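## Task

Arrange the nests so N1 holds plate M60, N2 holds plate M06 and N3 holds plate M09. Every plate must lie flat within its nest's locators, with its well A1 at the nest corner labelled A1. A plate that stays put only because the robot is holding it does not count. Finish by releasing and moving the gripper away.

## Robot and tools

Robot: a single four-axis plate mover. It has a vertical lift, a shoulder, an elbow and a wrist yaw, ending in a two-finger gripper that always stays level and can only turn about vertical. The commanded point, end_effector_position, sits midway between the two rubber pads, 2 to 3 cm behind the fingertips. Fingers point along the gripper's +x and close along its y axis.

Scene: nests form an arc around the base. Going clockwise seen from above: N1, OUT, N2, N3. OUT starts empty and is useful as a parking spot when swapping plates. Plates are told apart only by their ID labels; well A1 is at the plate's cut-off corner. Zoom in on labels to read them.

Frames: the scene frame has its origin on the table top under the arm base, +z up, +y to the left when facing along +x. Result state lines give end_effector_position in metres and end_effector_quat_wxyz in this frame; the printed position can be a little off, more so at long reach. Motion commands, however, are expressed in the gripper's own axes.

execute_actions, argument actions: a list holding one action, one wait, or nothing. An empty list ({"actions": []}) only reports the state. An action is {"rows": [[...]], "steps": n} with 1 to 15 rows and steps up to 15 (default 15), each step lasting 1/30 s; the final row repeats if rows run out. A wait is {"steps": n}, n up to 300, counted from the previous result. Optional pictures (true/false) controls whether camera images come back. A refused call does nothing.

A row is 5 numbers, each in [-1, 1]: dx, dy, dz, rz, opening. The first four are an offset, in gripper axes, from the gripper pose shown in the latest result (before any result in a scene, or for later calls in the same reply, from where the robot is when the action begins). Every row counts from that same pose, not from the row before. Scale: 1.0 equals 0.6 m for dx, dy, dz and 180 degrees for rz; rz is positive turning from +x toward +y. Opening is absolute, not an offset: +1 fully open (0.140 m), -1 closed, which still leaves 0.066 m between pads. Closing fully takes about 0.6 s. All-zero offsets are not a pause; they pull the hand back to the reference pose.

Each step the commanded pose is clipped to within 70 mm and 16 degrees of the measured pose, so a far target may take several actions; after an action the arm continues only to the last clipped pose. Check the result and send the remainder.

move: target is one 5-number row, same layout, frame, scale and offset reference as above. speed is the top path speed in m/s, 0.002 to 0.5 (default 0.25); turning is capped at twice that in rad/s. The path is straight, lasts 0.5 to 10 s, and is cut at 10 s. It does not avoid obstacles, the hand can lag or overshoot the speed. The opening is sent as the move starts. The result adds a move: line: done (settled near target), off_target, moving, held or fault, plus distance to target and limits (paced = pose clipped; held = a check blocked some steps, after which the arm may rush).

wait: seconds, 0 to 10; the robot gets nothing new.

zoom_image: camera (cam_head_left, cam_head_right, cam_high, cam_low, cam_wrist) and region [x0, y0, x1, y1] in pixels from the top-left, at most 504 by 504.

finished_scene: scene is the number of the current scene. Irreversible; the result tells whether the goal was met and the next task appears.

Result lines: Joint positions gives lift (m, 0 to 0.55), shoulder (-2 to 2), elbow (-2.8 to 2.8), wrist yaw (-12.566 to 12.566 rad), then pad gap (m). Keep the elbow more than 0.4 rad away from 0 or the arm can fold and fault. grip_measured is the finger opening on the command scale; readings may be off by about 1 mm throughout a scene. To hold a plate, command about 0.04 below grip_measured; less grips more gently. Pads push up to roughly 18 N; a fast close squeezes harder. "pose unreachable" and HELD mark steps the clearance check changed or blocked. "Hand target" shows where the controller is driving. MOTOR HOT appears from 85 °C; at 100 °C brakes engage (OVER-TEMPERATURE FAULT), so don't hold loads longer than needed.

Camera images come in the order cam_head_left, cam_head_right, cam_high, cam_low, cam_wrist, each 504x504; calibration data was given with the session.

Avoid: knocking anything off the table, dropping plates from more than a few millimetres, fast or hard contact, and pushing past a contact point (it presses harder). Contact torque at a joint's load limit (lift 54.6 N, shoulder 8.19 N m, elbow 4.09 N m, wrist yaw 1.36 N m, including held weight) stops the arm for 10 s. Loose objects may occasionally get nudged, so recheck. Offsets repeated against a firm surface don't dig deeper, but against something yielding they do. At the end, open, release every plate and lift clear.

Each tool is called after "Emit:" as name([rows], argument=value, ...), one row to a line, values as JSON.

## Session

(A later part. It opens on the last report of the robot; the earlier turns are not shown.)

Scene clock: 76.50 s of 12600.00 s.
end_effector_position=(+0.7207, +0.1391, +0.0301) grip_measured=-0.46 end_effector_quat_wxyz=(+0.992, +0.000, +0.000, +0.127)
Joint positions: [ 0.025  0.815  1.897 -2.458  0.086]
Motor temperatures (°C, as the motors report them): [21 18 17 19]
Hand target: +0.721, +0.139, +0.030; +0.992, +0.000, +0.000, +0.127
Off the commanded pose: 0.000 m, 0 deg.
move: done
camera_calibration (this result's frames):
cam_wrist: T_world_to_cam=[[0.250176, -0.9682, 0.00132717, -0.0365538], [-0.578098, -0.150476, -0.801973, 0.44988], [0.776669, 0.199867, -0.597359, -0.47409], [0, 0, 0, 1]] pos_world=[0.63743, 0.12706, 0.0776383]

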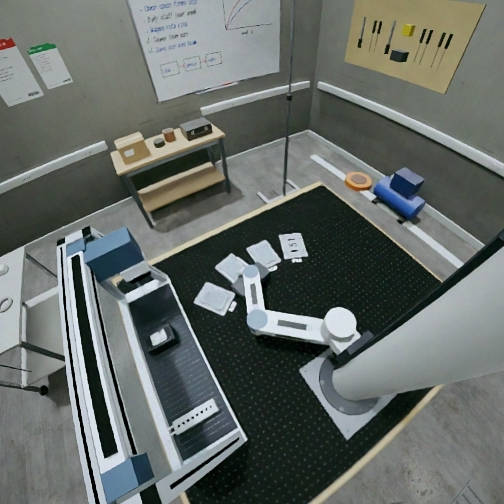

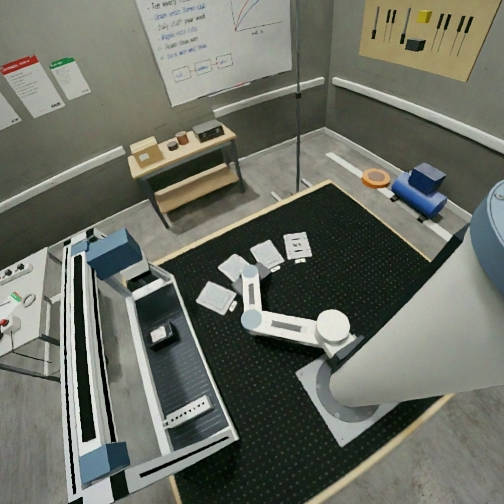

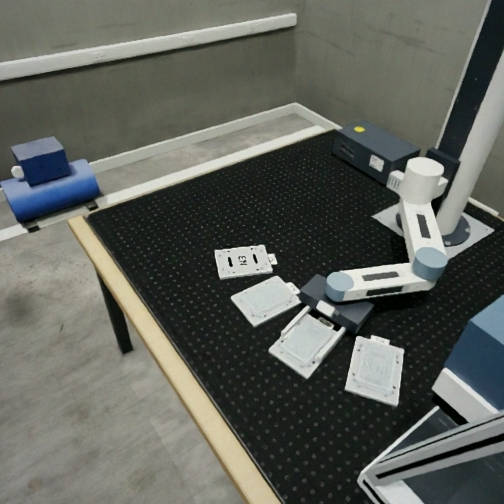

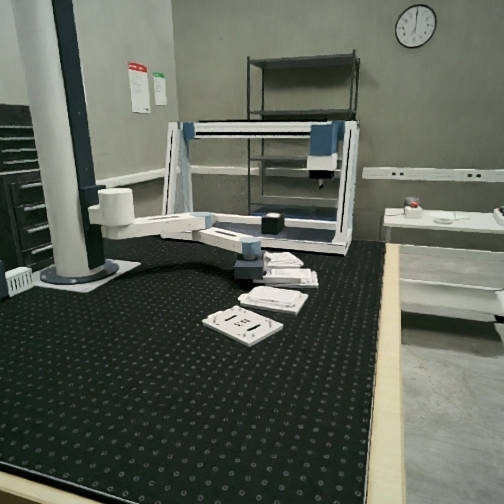

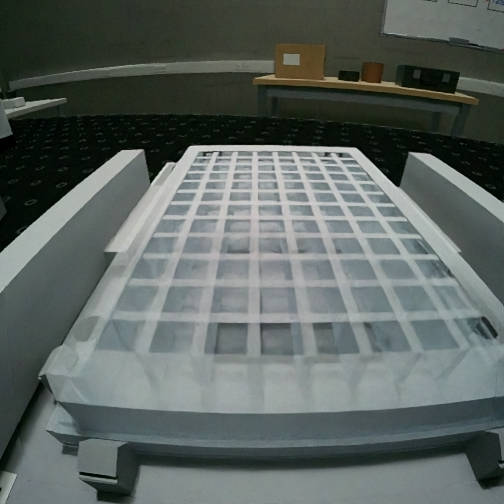

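Emit:
execute_actions([
  {"rows":[[0,0,0,0,-0.1]],"steps":8},
], pictures=false)

Emit:
move(target=[0,0,0.04,0,-0.1])

Emit:
move(target=[-0.0633,0.3057,0,0.108,-0.1], speed=0.4)

Scene clock: 86.93 s of 12600.00 s.
end_effector_position=(+0.7207, +0.1391, +0.0301) grip_measured=-0.10 end_effector_quat_wxyz=(+0.992, +0.000, +0.000, +0.127)
Joint positions: [ 0.025  0.815  1.897 -2.458  0.099]
Motor temperatures (°C, as the motors report them): [21 18 17 19]
Hand target: +0.721, +0.139, +0.030; +0.992, +0.000, +0.000, +0.127
Off the commanded pose: 0.000 m, 0 deg.
Steps of this call (steps 1 to 90: nothing new was sent; then 7.17 s passed at rest; steps 91 to 98: all 8 steps of this action). Readings (end_effector_position):
91: (+0.7207, +0.1391, +0.0301)
92: (+0.7207, +0.1391, +0.0301)
94: (+0.7207, +0.1391, +0.0301)
98: the state above

Scene clock: 87.87 s of 12600.00 s.
end_effector_position=(+0.7207, +0.1391, +0.0542) grip_measured=-0.10 end_effector_quat_wxyz=(+0.992, +0.000, +0.000, +0.127)
Joint positions: [ 0.049  0.815  1.897 -2.458  0.099]
Motor temperatures (°C, as the motors report them): [21 18 17 19]
Hand target: +0.721, +0.139, +0.054; +0.992, +0.000, +0.000, +0.127
Off the commanded pose: 0.000 m, 0 deg.
move: done
camera_calibration (this result's frames):
cam_wrist: T_world_to_cam=[[0.250202, -0.968193, 0.00132717, -0.0365974], [-0.578094, -0.150491, -0.801973, 0.469162], [0.776664, 0.199888, -0.597359, -0.45973], [0, 0, 0, 1]] pos_world=[0.637432, 0.127066, 0.10168]

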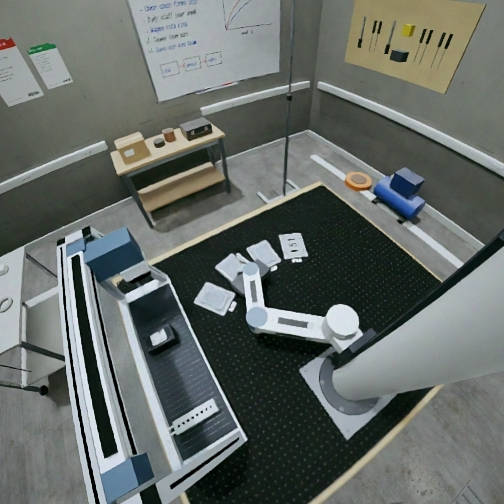

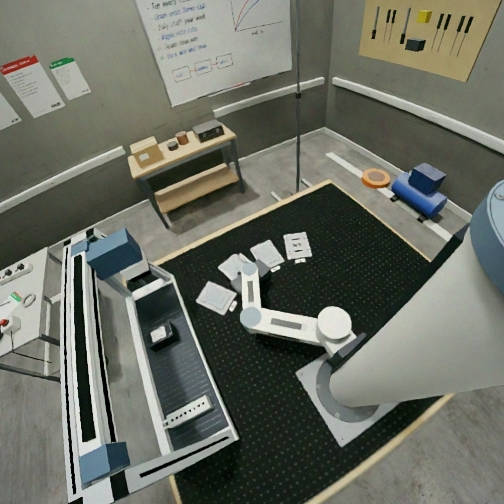

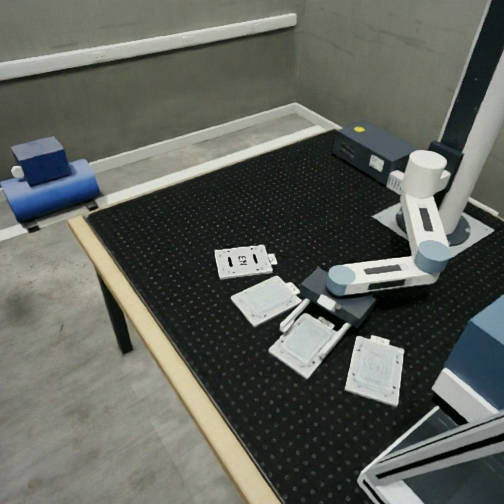

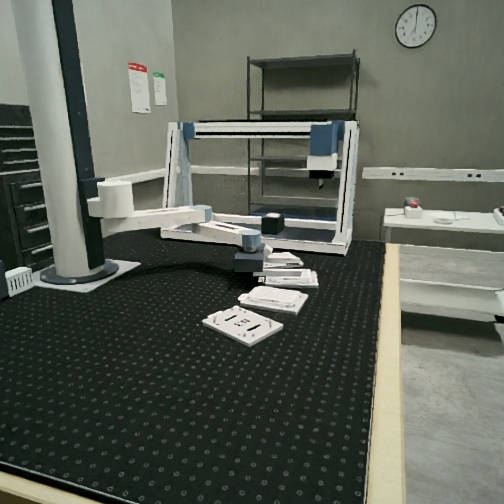

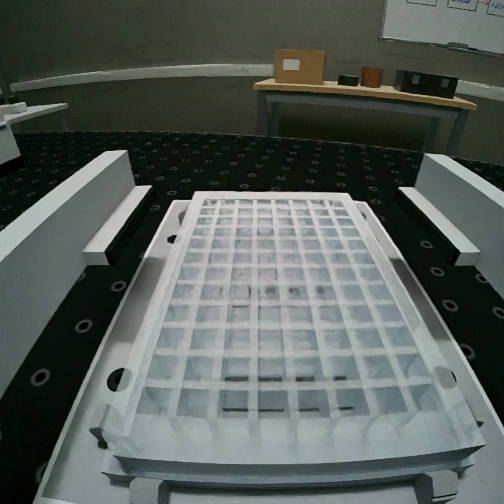

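Scene clock: 88.80 s of 12600.00 s.
end_effector_position=(+0.6377, +0.3073, +0.0542) grip_measured=-0.10 end_effector_quat_wxyz=(+0.956, +0.000, +0.000, +0.293)
Joint positions: [ 0.049  1.173  1.847 -2.425  0.099]
Motor temperatures (°C, as the motors report them): [21 18 17 19]
Hand target: +0.638, +0.307, +0.054; +0.956, +0.000, +0.000, +0.292
Off the commanded pose: 0.000 m, 0 deg.
move: done
camera_calibration (this result's frames):
cam_wrist: T_world_to_cam=[[0.558695, -0.829372, 0.00132717, -0.0924306], [-0.494839, -0.334625, -0.801973, 0.450025], [0.665578, 0.447401, -0.597359, -0.434161], [0, 0, 0, 1]] pos_world=[0.563299, 0.268174, 0.10168]

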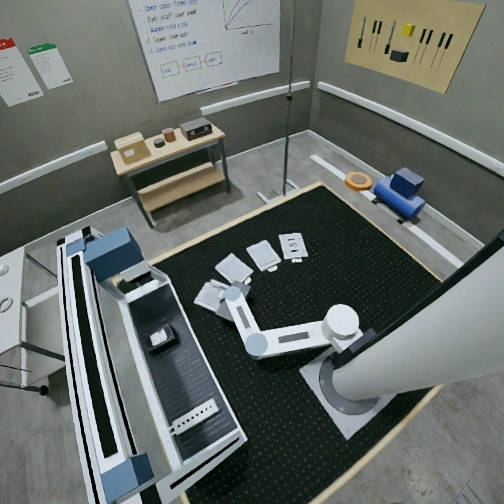

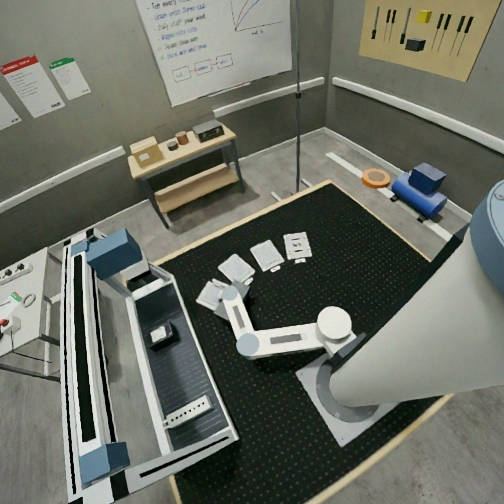

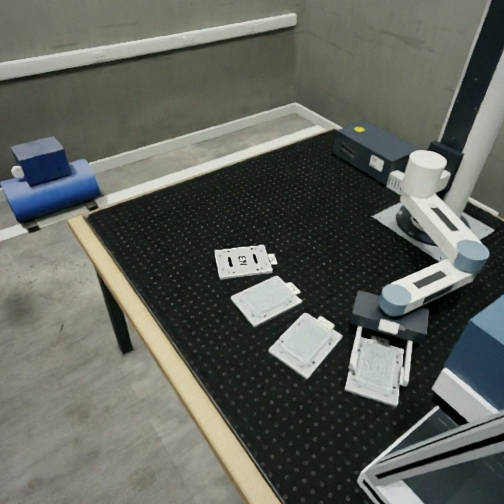

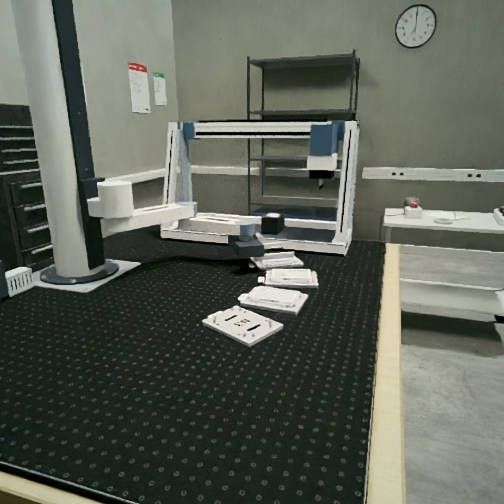

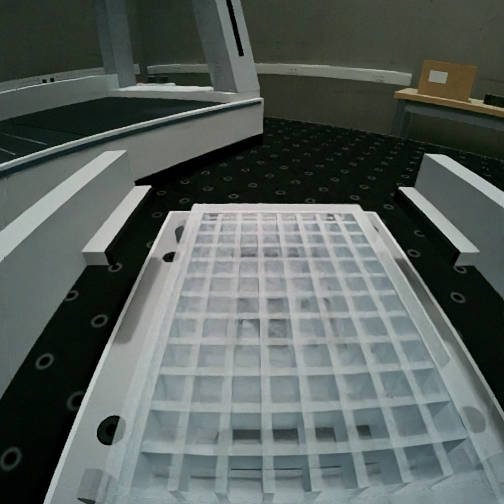

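Emit:
move(target=[-0.021,-0.002,0,0,-0.1])

Scene clock: 93.27 s of 12600.00 s.
end_effector_position=(+0.6280, +0.2992, +0.0542) grip_measured=-0.10 end_effector_quat_wxyz=(+0.956, +0.000, +0.000, +0.293)
Joint positions: [ 0.049  1.204  1.768 -2.378  0.099]
Motor temperatures (°C, as the motors report them): [21 18 17 19]
Hand target: +0.628, +0.299, +0.054; +0.956, +0.000, +0.000, +0.293
Off the commanded pose: 0.000 m, 0 deg.
After step 90, 0.77 s passed at rest.
move: done
camera_calibration (this result's frames):
cam_wrist: T_world_to_cam=[[0.558372, -0.82959, 0.00132717, -0.0934681], [-0.49497, -0.334432, -0.801973, 0.442525], [0.665752, 0.447142, -0.597359, -0.424094], [0, 0, 0, 1]] pos_world=[0.553568, 0.260085, 0.10168]

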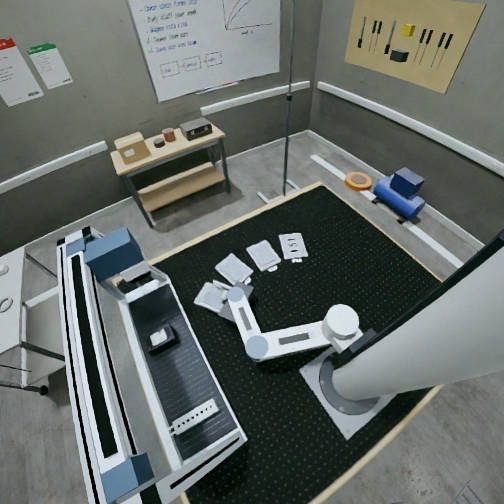

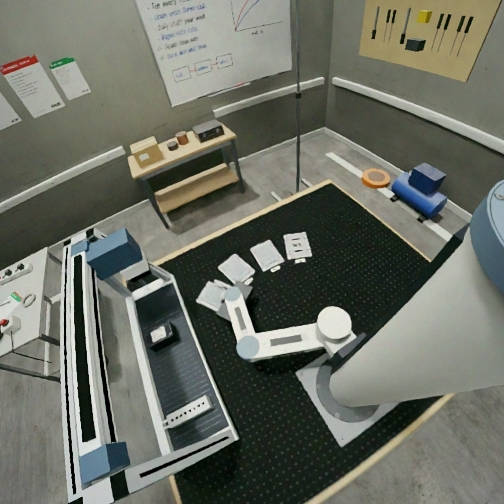

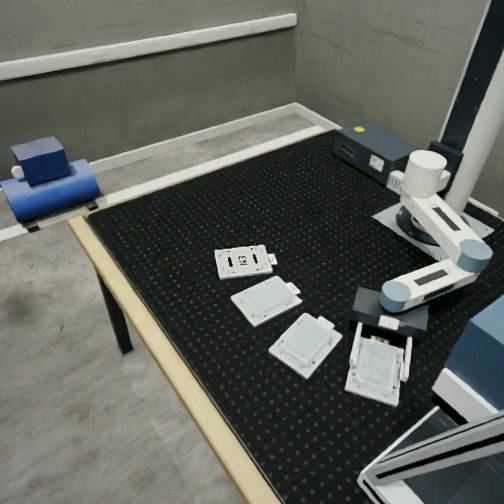

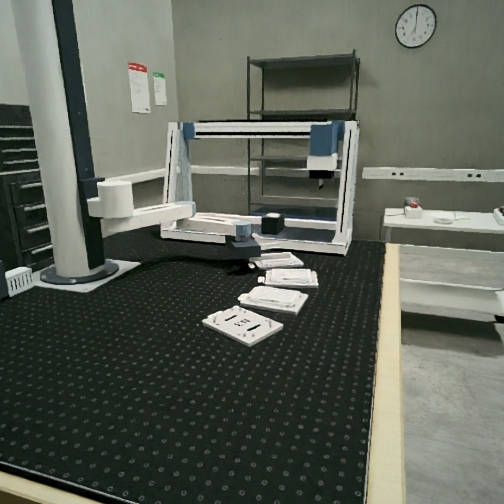

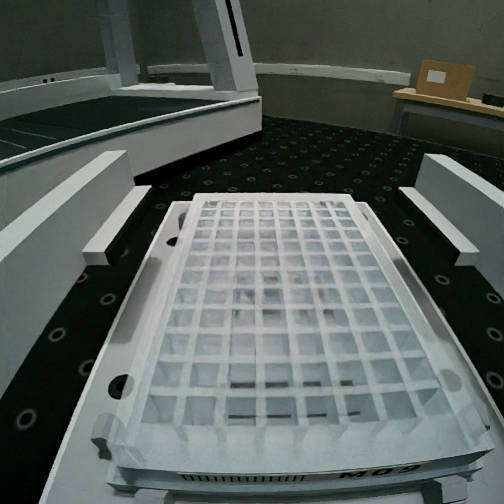

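Emit:
move(target=[-0.0028,-0.001,-0.041,0.003,-0.1], speed=0.1)

Scene clock: 97.80 s of 12600.00 s.
end_effector_position=(+0.6269, +0.2978, +0.0295) grip_measured=-0.10 end_effector_quat_wxyz=(+0.955, +0.000, +0.000, +0.297)
Joint positions: [ 0.025  1.204  1.758 -2.359  0.099]
Motor temperatures (°C, as the motors report them): [21 18 17 19]
Hand target: +0.627, +0.298, +0.030; +0.955, +0.000, +0.000, +0.297
Off the commanded pose: 0.000 m, 0 deg.
After step 90, 0.83 s passed at rest.
move: done
camera_calibration (this result's frames):
cam_wrist: T_world_to_cam=[[0.56612, -0.824322, 0.00132717, -0.100392], [-0.491815, -0.339055, -0.801973, 0.421169], [0.661534, 0.45336, -0.597359, -0.43669], [0, 0, 0, 1]] pos_world=[0.552856, 0.258022, 0.0770386]

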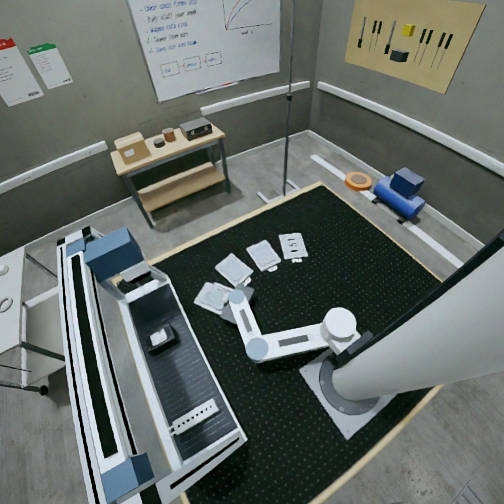

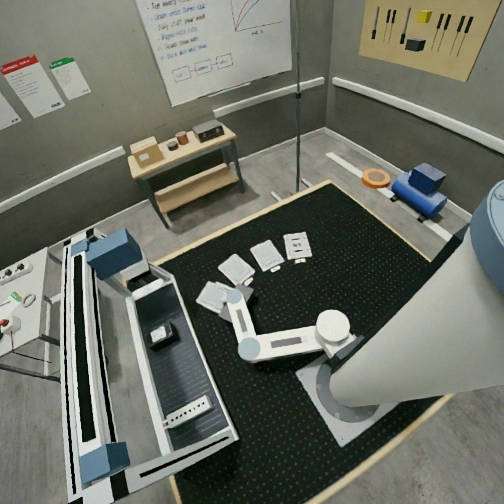

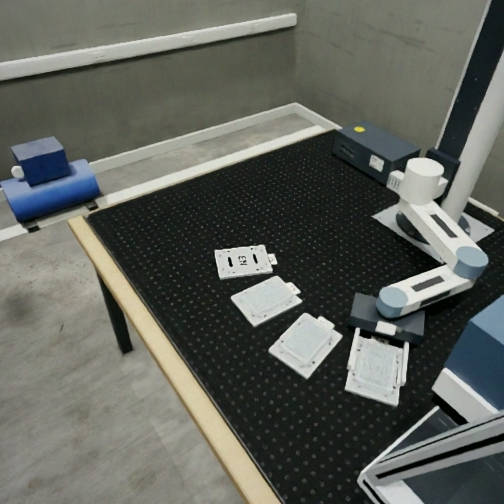

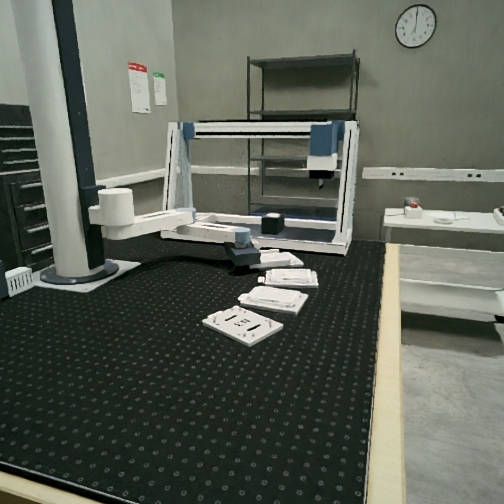

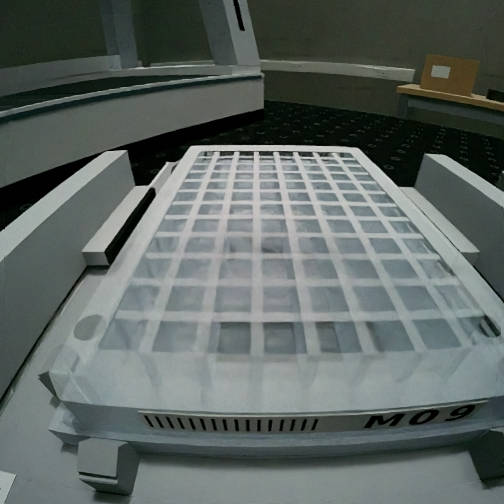

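Emit:
move(target=[0,-0.0006,0,0,-0.51])

Emit:
move(target=[0,0,0.04,0,-0.51], speed=0.08)

Emit:
move(target=[-0.4127,-0.7503,0,-0.3251,-0.51], speed=0.3)

Scene clock: 105.00 s of 12600.00 s.
end_effector_position=(+0.6271, +0.2976, +0.0296) grip_measured=-0.46 end_effector_quat_wxyz=(+0.955, +0.000, +0.000, +0.297)
Joint positions: [ 0.025  1.203  1.758 -2.358  0.086]
Motor temperatures (°C, as the motors report them): [21 18 17 19]
Hand target: +0.627, +0.298, +0.030; +0.955, +0.000, +0.000, +0.297
Off the commanded pose: 0.000 m, 0 deg.
After step 90, 3.50 s passed at rest.
move: done
camera_calibration (this result's frames):
cam_wrist: T_world_to_cam=[[0.5661, -0.824336, 0.00132717, -0.100655], [-0.491823, -0.339043, -0.801973, 0.421166], [0.661545, 0.453344, -0.597359, -0.436684], [0, 0, 0, 1]] pos_world=[0.553006, 0.257788, 0.0770401]

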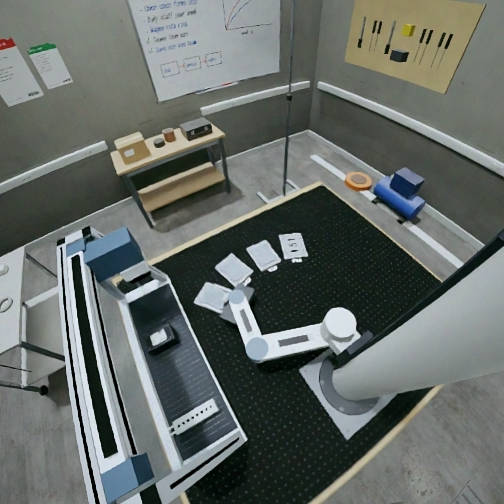

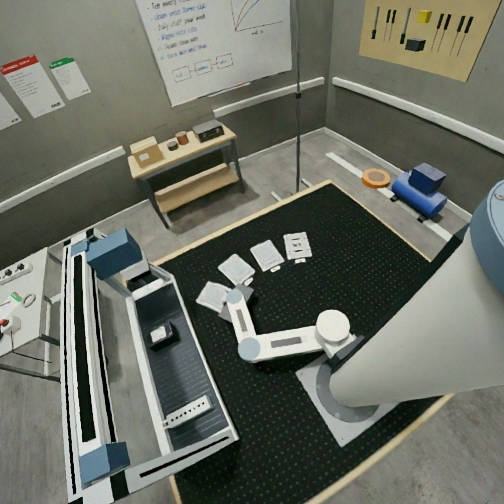

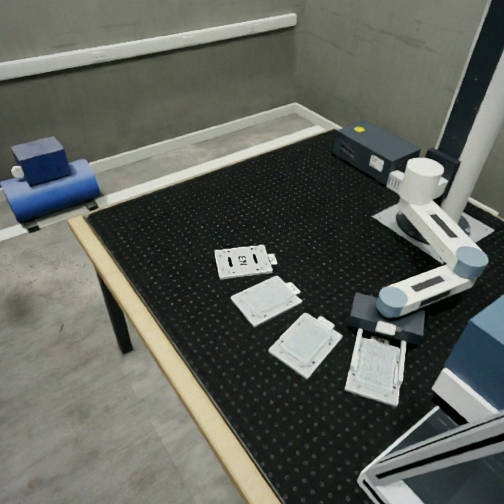

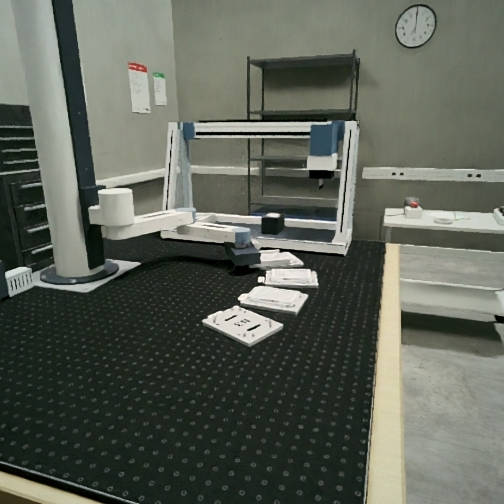

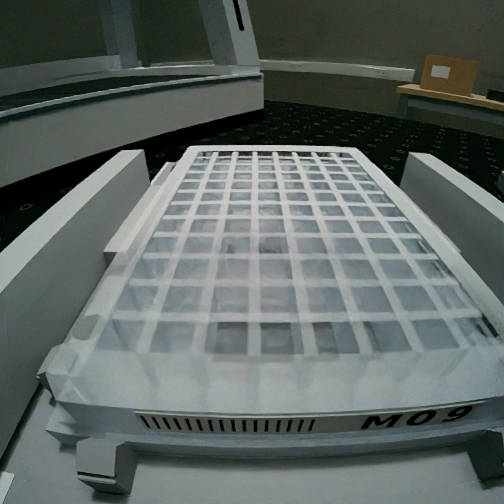

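Scene clock: 105.70 s of 12600.00 s.
end_effector_position=(+0.6271, +0.2976, +0.0536) grip_measured=-0.46 end_effector_quat_wxyz=(+0.955, +0.000, +0.000, +0.297)
Joint positions: [ 0.049  1.203  1.758 -2.358  0.086]
Motor temperatures (°C, as the motors report them): [21 18 17 19]
Hand target: +0.627, +0.298, +0.054; +0.955, +0.000, +0.000, +0.297
Off the commanded pose: 0.000 m, 0 deg.
move: done
camera_calibration (this result's frames):
cam_wrist: T_world_to_cam=[[0.566137, -0.82431, 0.00132717, -0.100696], [-0.491808, -0.339065, -0.801973, 0.440435], [0.661524, 0.453373, -0.597359, -0.422328], [0, 0, 0, 1]] pos_world=[0.552998, 0.257804, 0.101069]

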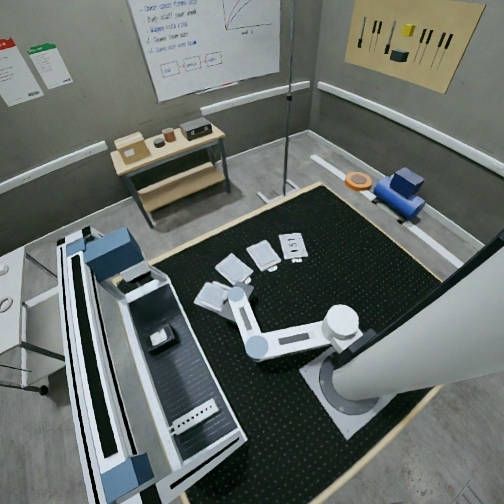

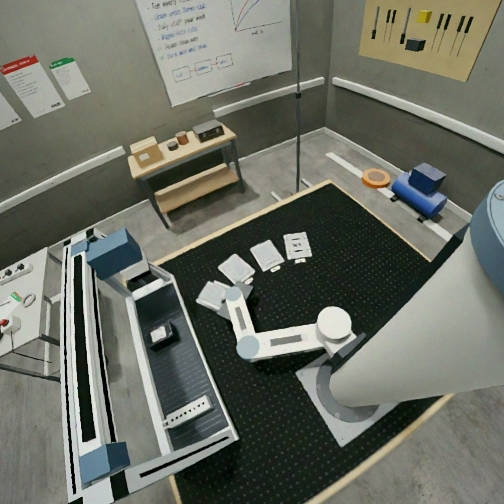

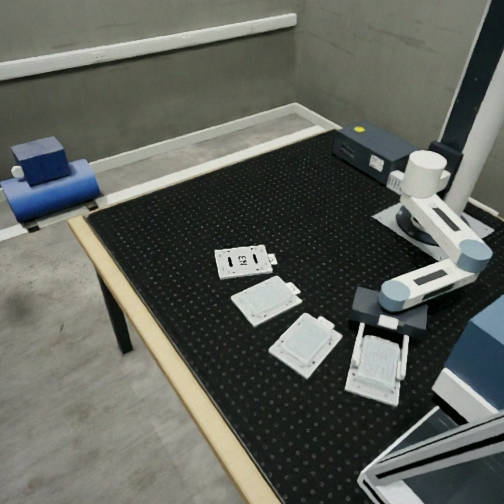

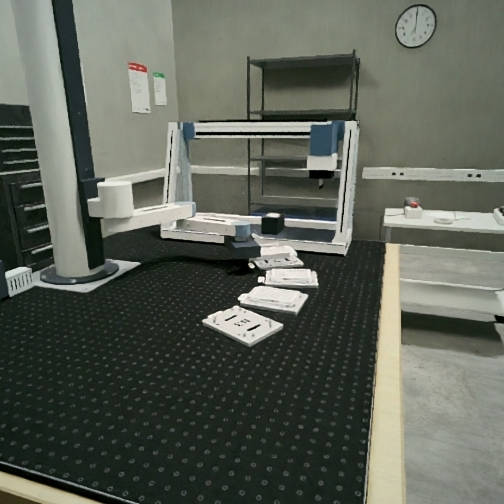

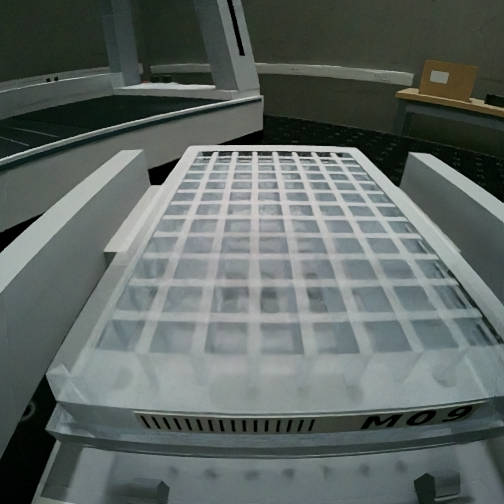

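Scene clock: 107.87 s of 12600.00 s.
end_effector_position=(+0.6783, -0.2137, +0.0536) grip_measured=-0.46 end_effector_quat_wxyz=(+0.978, +0.000, +0.000, -0.208)
Joint positions: [ 0.049  0.218  1.792 -2.428  0.086]
Motor temperatures (°C, as the motors report them): [21 18 17 19]
Hand target: +0.678, -0.214, +0.054; +0.978, +0.000, +0.000, -0.208
Off the commanded pose: 0.000 m, 0 deg.
move: done
camera_calibration (this result's frames):
cam_wrist: T_world_to_cam=[[-0.407297, -0.913295, 0.00132717, 0.0901311], [-0.546, 0.242331, -0.801973, 0.453243], [0.732116, -0.327365, -0.597359, -0.439111], [0, 0, 0, 1]] pos_world=[0.60566, -0.171268, 0.101062]

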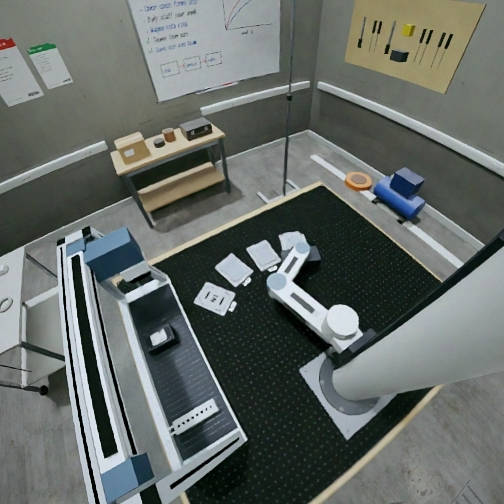

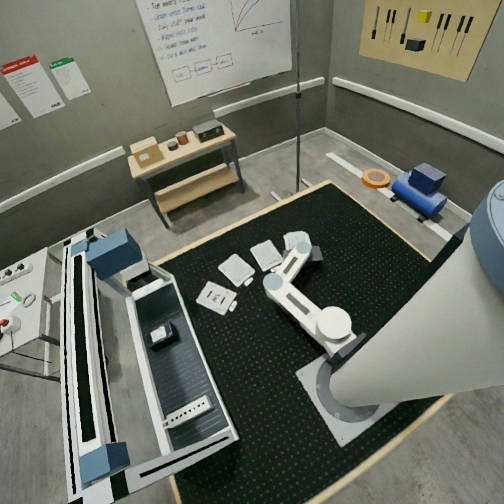

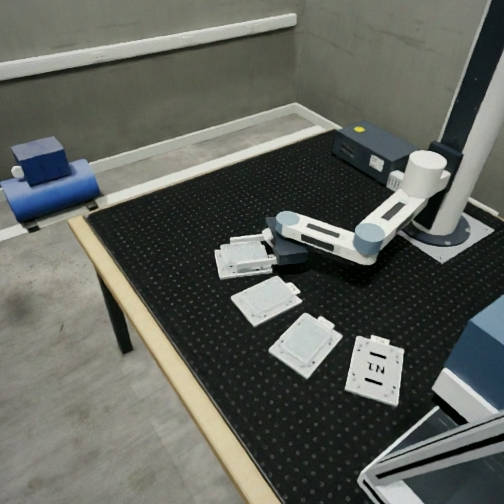

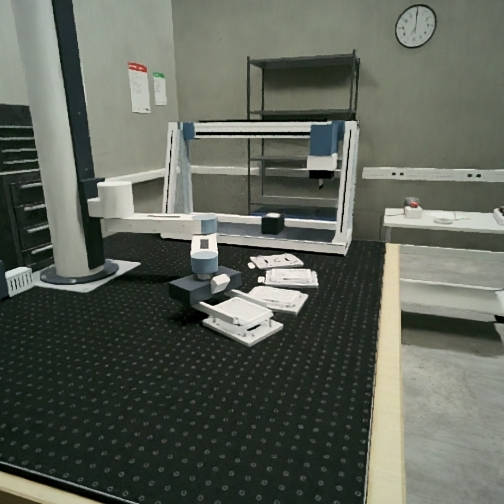

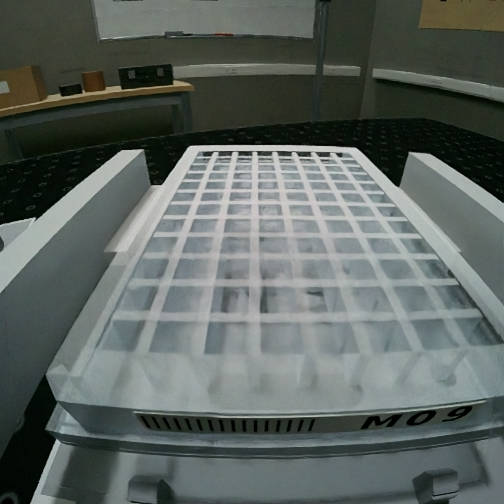

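Emit:
move(target=[0.0007,0,-0.039,0,-0.51], speed=0.03)

Emit:
execute_actions([
  {"rows":[[0,0,0,0,-0.1]],"steps":8},
], pictures=false)

Emit:
move(target=[0,0,0.04,0,-0.1])

Emit:
move(target=[-0.1748,0.566,0,0.214,-0.1], speed=0.45)

Emit:
move(target=[0,0,-0.041,0,-0.1], speed=0.1)

Scene clock: 118.83 s of 12600.00 s.
end_effector_position=(+0.6787, -0.2138, +0.0301) grip_measured=-0.46 end_effector_quat_wxyz=(+0.978, +0.000, +0.000, -0.207)
Joint positions: [ 0.025  0.217  1.794 -2.429  0.086]
Motor temperatures (°C, as the motors report them): [21 18 17 19]
Hand target: +0.679, -0.214, +0.030; +0.978, +0.000, +0.000, -0.208
Off the commanded pose: 0.000 m, 0 deg.
After step 90, 6.97 s passed at rest.
move: done
camera_calibration (this result's frames):
cam_wrist: T_world_to_cam=[[-0.407134, -0.913367, 0.00132717, 0.0900871], [-0.546043, 0.242234, -0.801973, 0.434673], [0.732174, -0.327235, -0.597359, -0.453445], [0, 0, 0, 1]] pos_world=[0.606029, -0.171393, 0.0776069]

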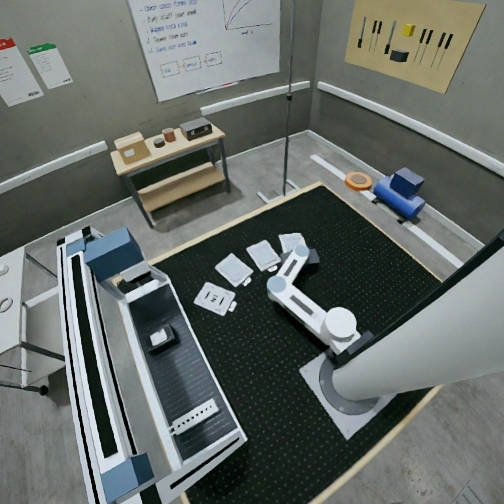

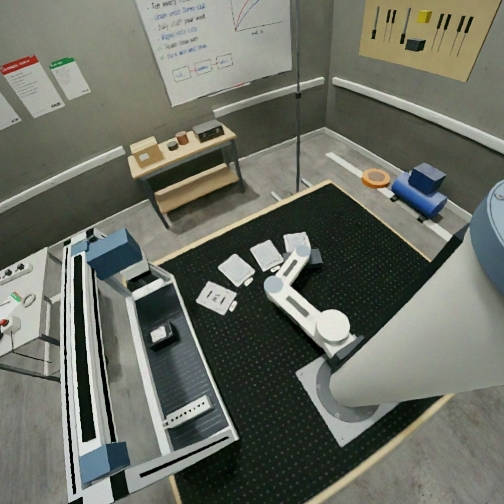

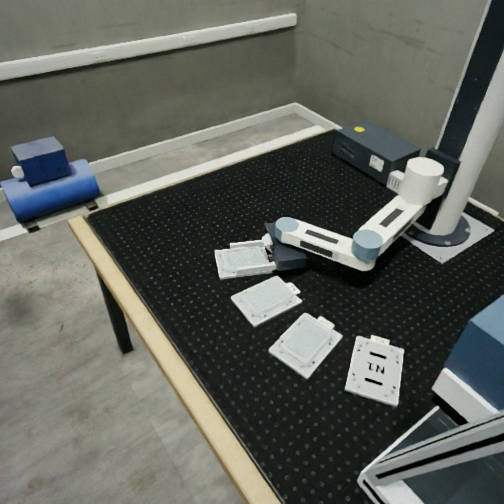

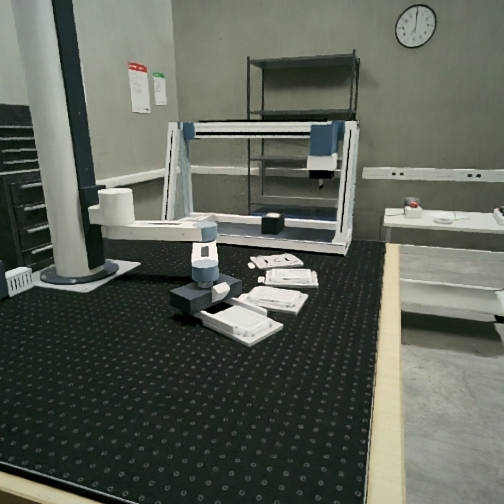

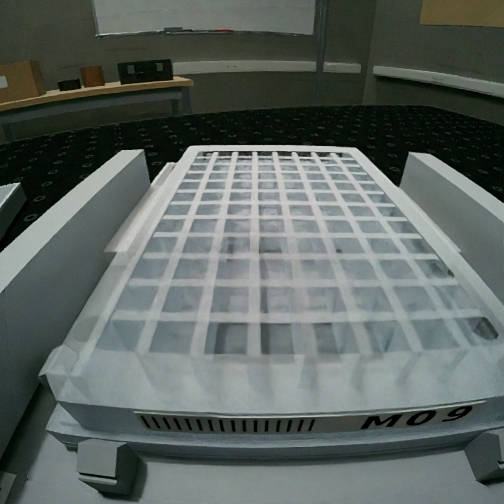

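Scene clock: 119.10 s of 12600.00 s.
end_effector_position=(+0.6787, -0.2138, +0.0301) grip_measured=-0.10 end_effector_quat_wxyz=(+0.978, +0.000, +0.000, -0.207)
Joint positions: [ 0.025  0.217  1.794 -2.429  0.099]
Motor temperatures (°C, as the motors report them): [21 18 17 19]
Hand target: +0.679, -0.214, +0.030; +0.978, +0.000, +0.000, -0.207
Off the commanded pose: 0.000 m, 0 deg.
Steps of this call (steps 1 to 8: all 8 steps of this action). Readings (end_effector_position):
1: (+0.6787, -0.2138, +0.0301)
2: (+0.6787, -0.2138, +0.0301)
4: (+0.6787, -0.2138, +0.0301)
8: the state above

Scene clock: 120.03 s of 12600.00 s.
end_effector_position=(+0.6787, -0.2138, +0.0542) grip_measured=-0.10 end_effector_quat_wxyz=(+0.978, +0.000, +0.000, -0.207)
Joint positions: [ 0.049  0.217  1.794 -2.429  0.099]
Motor temperatures (°C, as the motors report them): [21 18 17 19]
Hand target: +0.679, -0.214, +0.054; +0.978, +0.000, +0.000, -0.207
Off the commanded pose: 0.000 m, 0 deg.
move: done
camera_calibration (this result's frames):
cam_wrist: T_world_to_cam=[[-0.407116, -0.913376, 0.00132717, 0.0900486], [-0.546048, 0.242223, -0.801973, 0.453956], [0.732181, -0.32722, -0.597359, -0.439087], [0, 0, 0, 1]] pos_world=[0.606033, -0.171388, 0.101648]

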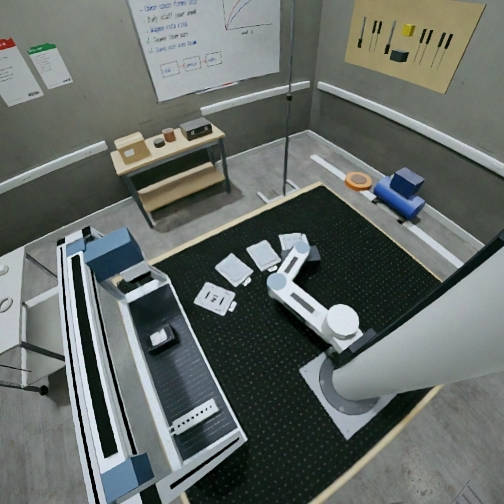

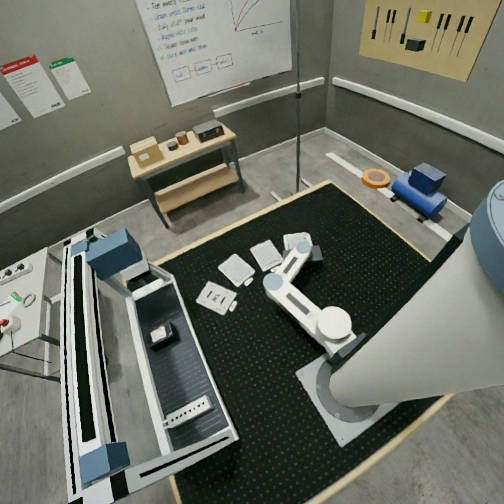

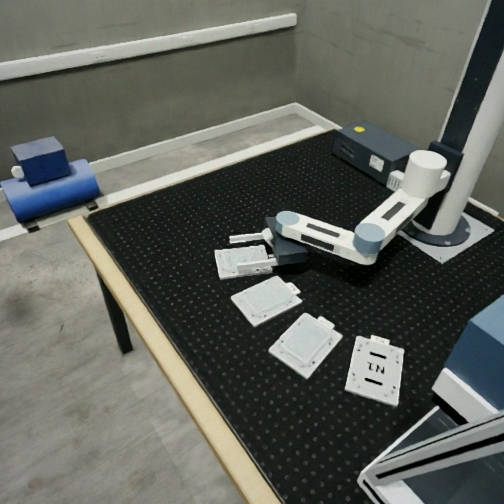

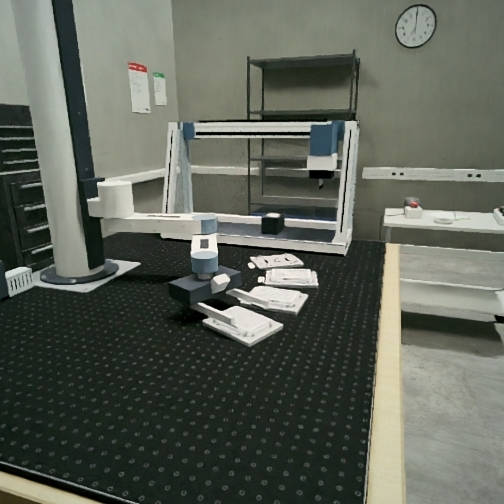

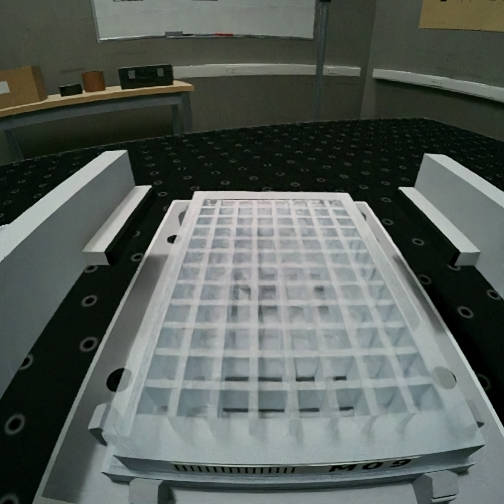

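Scene clock: 121.30 s of 12600.00 s.
end_effector_position=(+0.7208, +0.1393, +0.0542) grip_measured=-0.10 end_effector_quat_wxyz=(+0.992, +0.000, +0.000, +0.127)
Joint positions: [ 0.049  0.815  1.898 -2.458  0.099]
Motor temperatures (°C, as the motors report them): [21 18 17 19]
Hand target: +0.721, +0.139, +0.054; +0.992, +0.000, +0.000, +0.127
Off the commanded pose: 0.000 m, 0 deg.
move: done
camera_calibration (this result's frames):
cam_wrist: T_world_to_cam=[[0.25093, -0.968004, 0.00132717, -0.0369912], [-0.57798, -0.150926, -0.801973, 0.469202], [0.776513, 0.200472, -0.597359, -0.459831], [0, 0, 0, 1]] pos_world=[0.637537, 0.12719, 0.101652]

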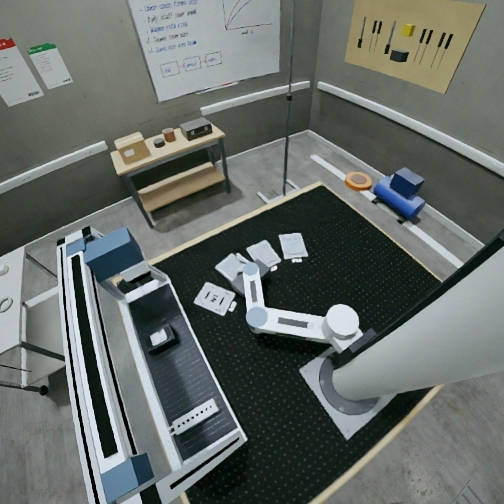

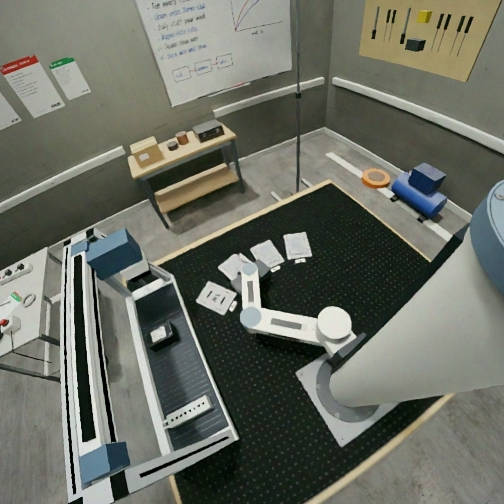

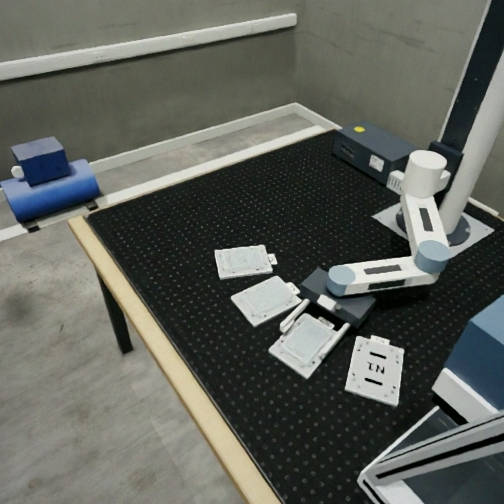

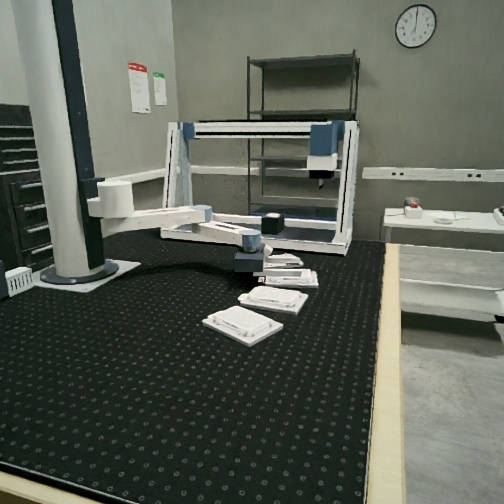

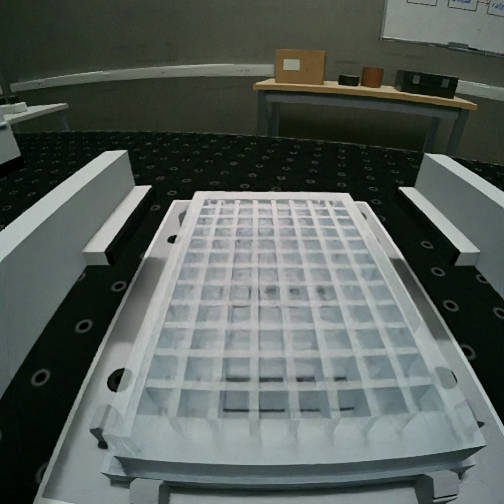

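Scene clock: 122.00 s of 12600.00 s.
end_effector_position=(+0.7208, +0.1393, +0.0295) grip_measured=-0.10 end_effector_quat_wxyz=(+0.992, +0.000, +0.000, +0.127)
Joint positions: [ 0.025  0.815  1.898 -2.458  0.099]
Motor temperatures (°C, as the motors report them): [21 18 17 19]
Hand target: +0.721, +0.139, +0.030; +0.992, +0.000, +0.000, +0.127
Off the commanded pose: 0.000 m, 0 deg.
move: done
camera_calibration (this result's frames):
cam_wrist: T_world_to_cam=[[0.25093, -0.968004, 0.00132717, -0.0369547], [-0.57798, -0.150926, -0.801973, 0.449439], [0.776513, 0.200472, -0.597359, -0.474549], [0, 0, 0, 1]] pos_world=[0.637533, 0.127193, 0.0770102]

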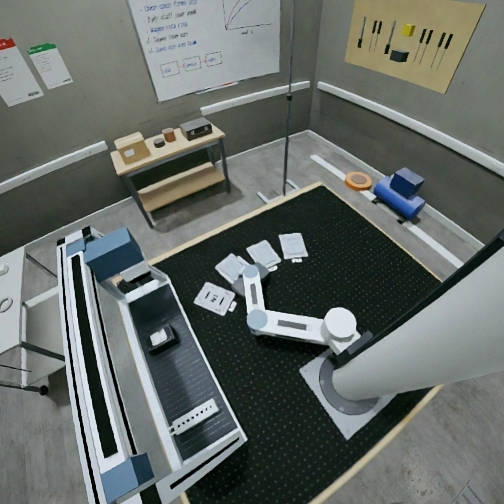

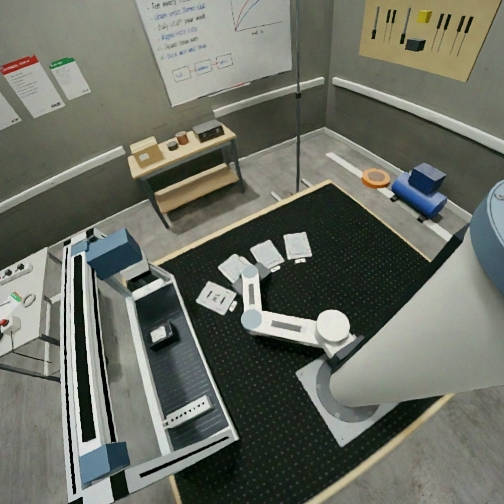

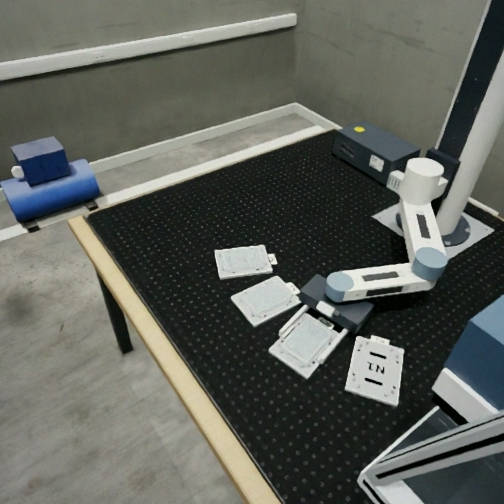

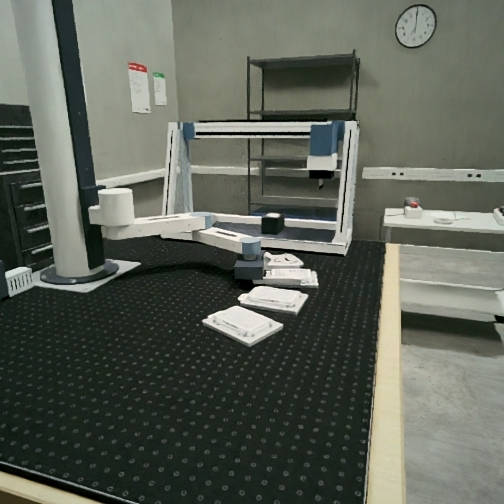

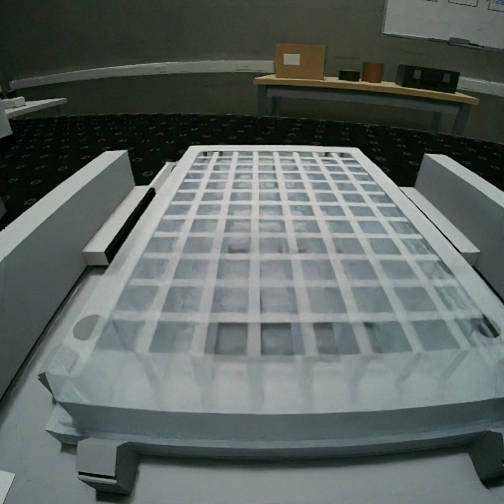

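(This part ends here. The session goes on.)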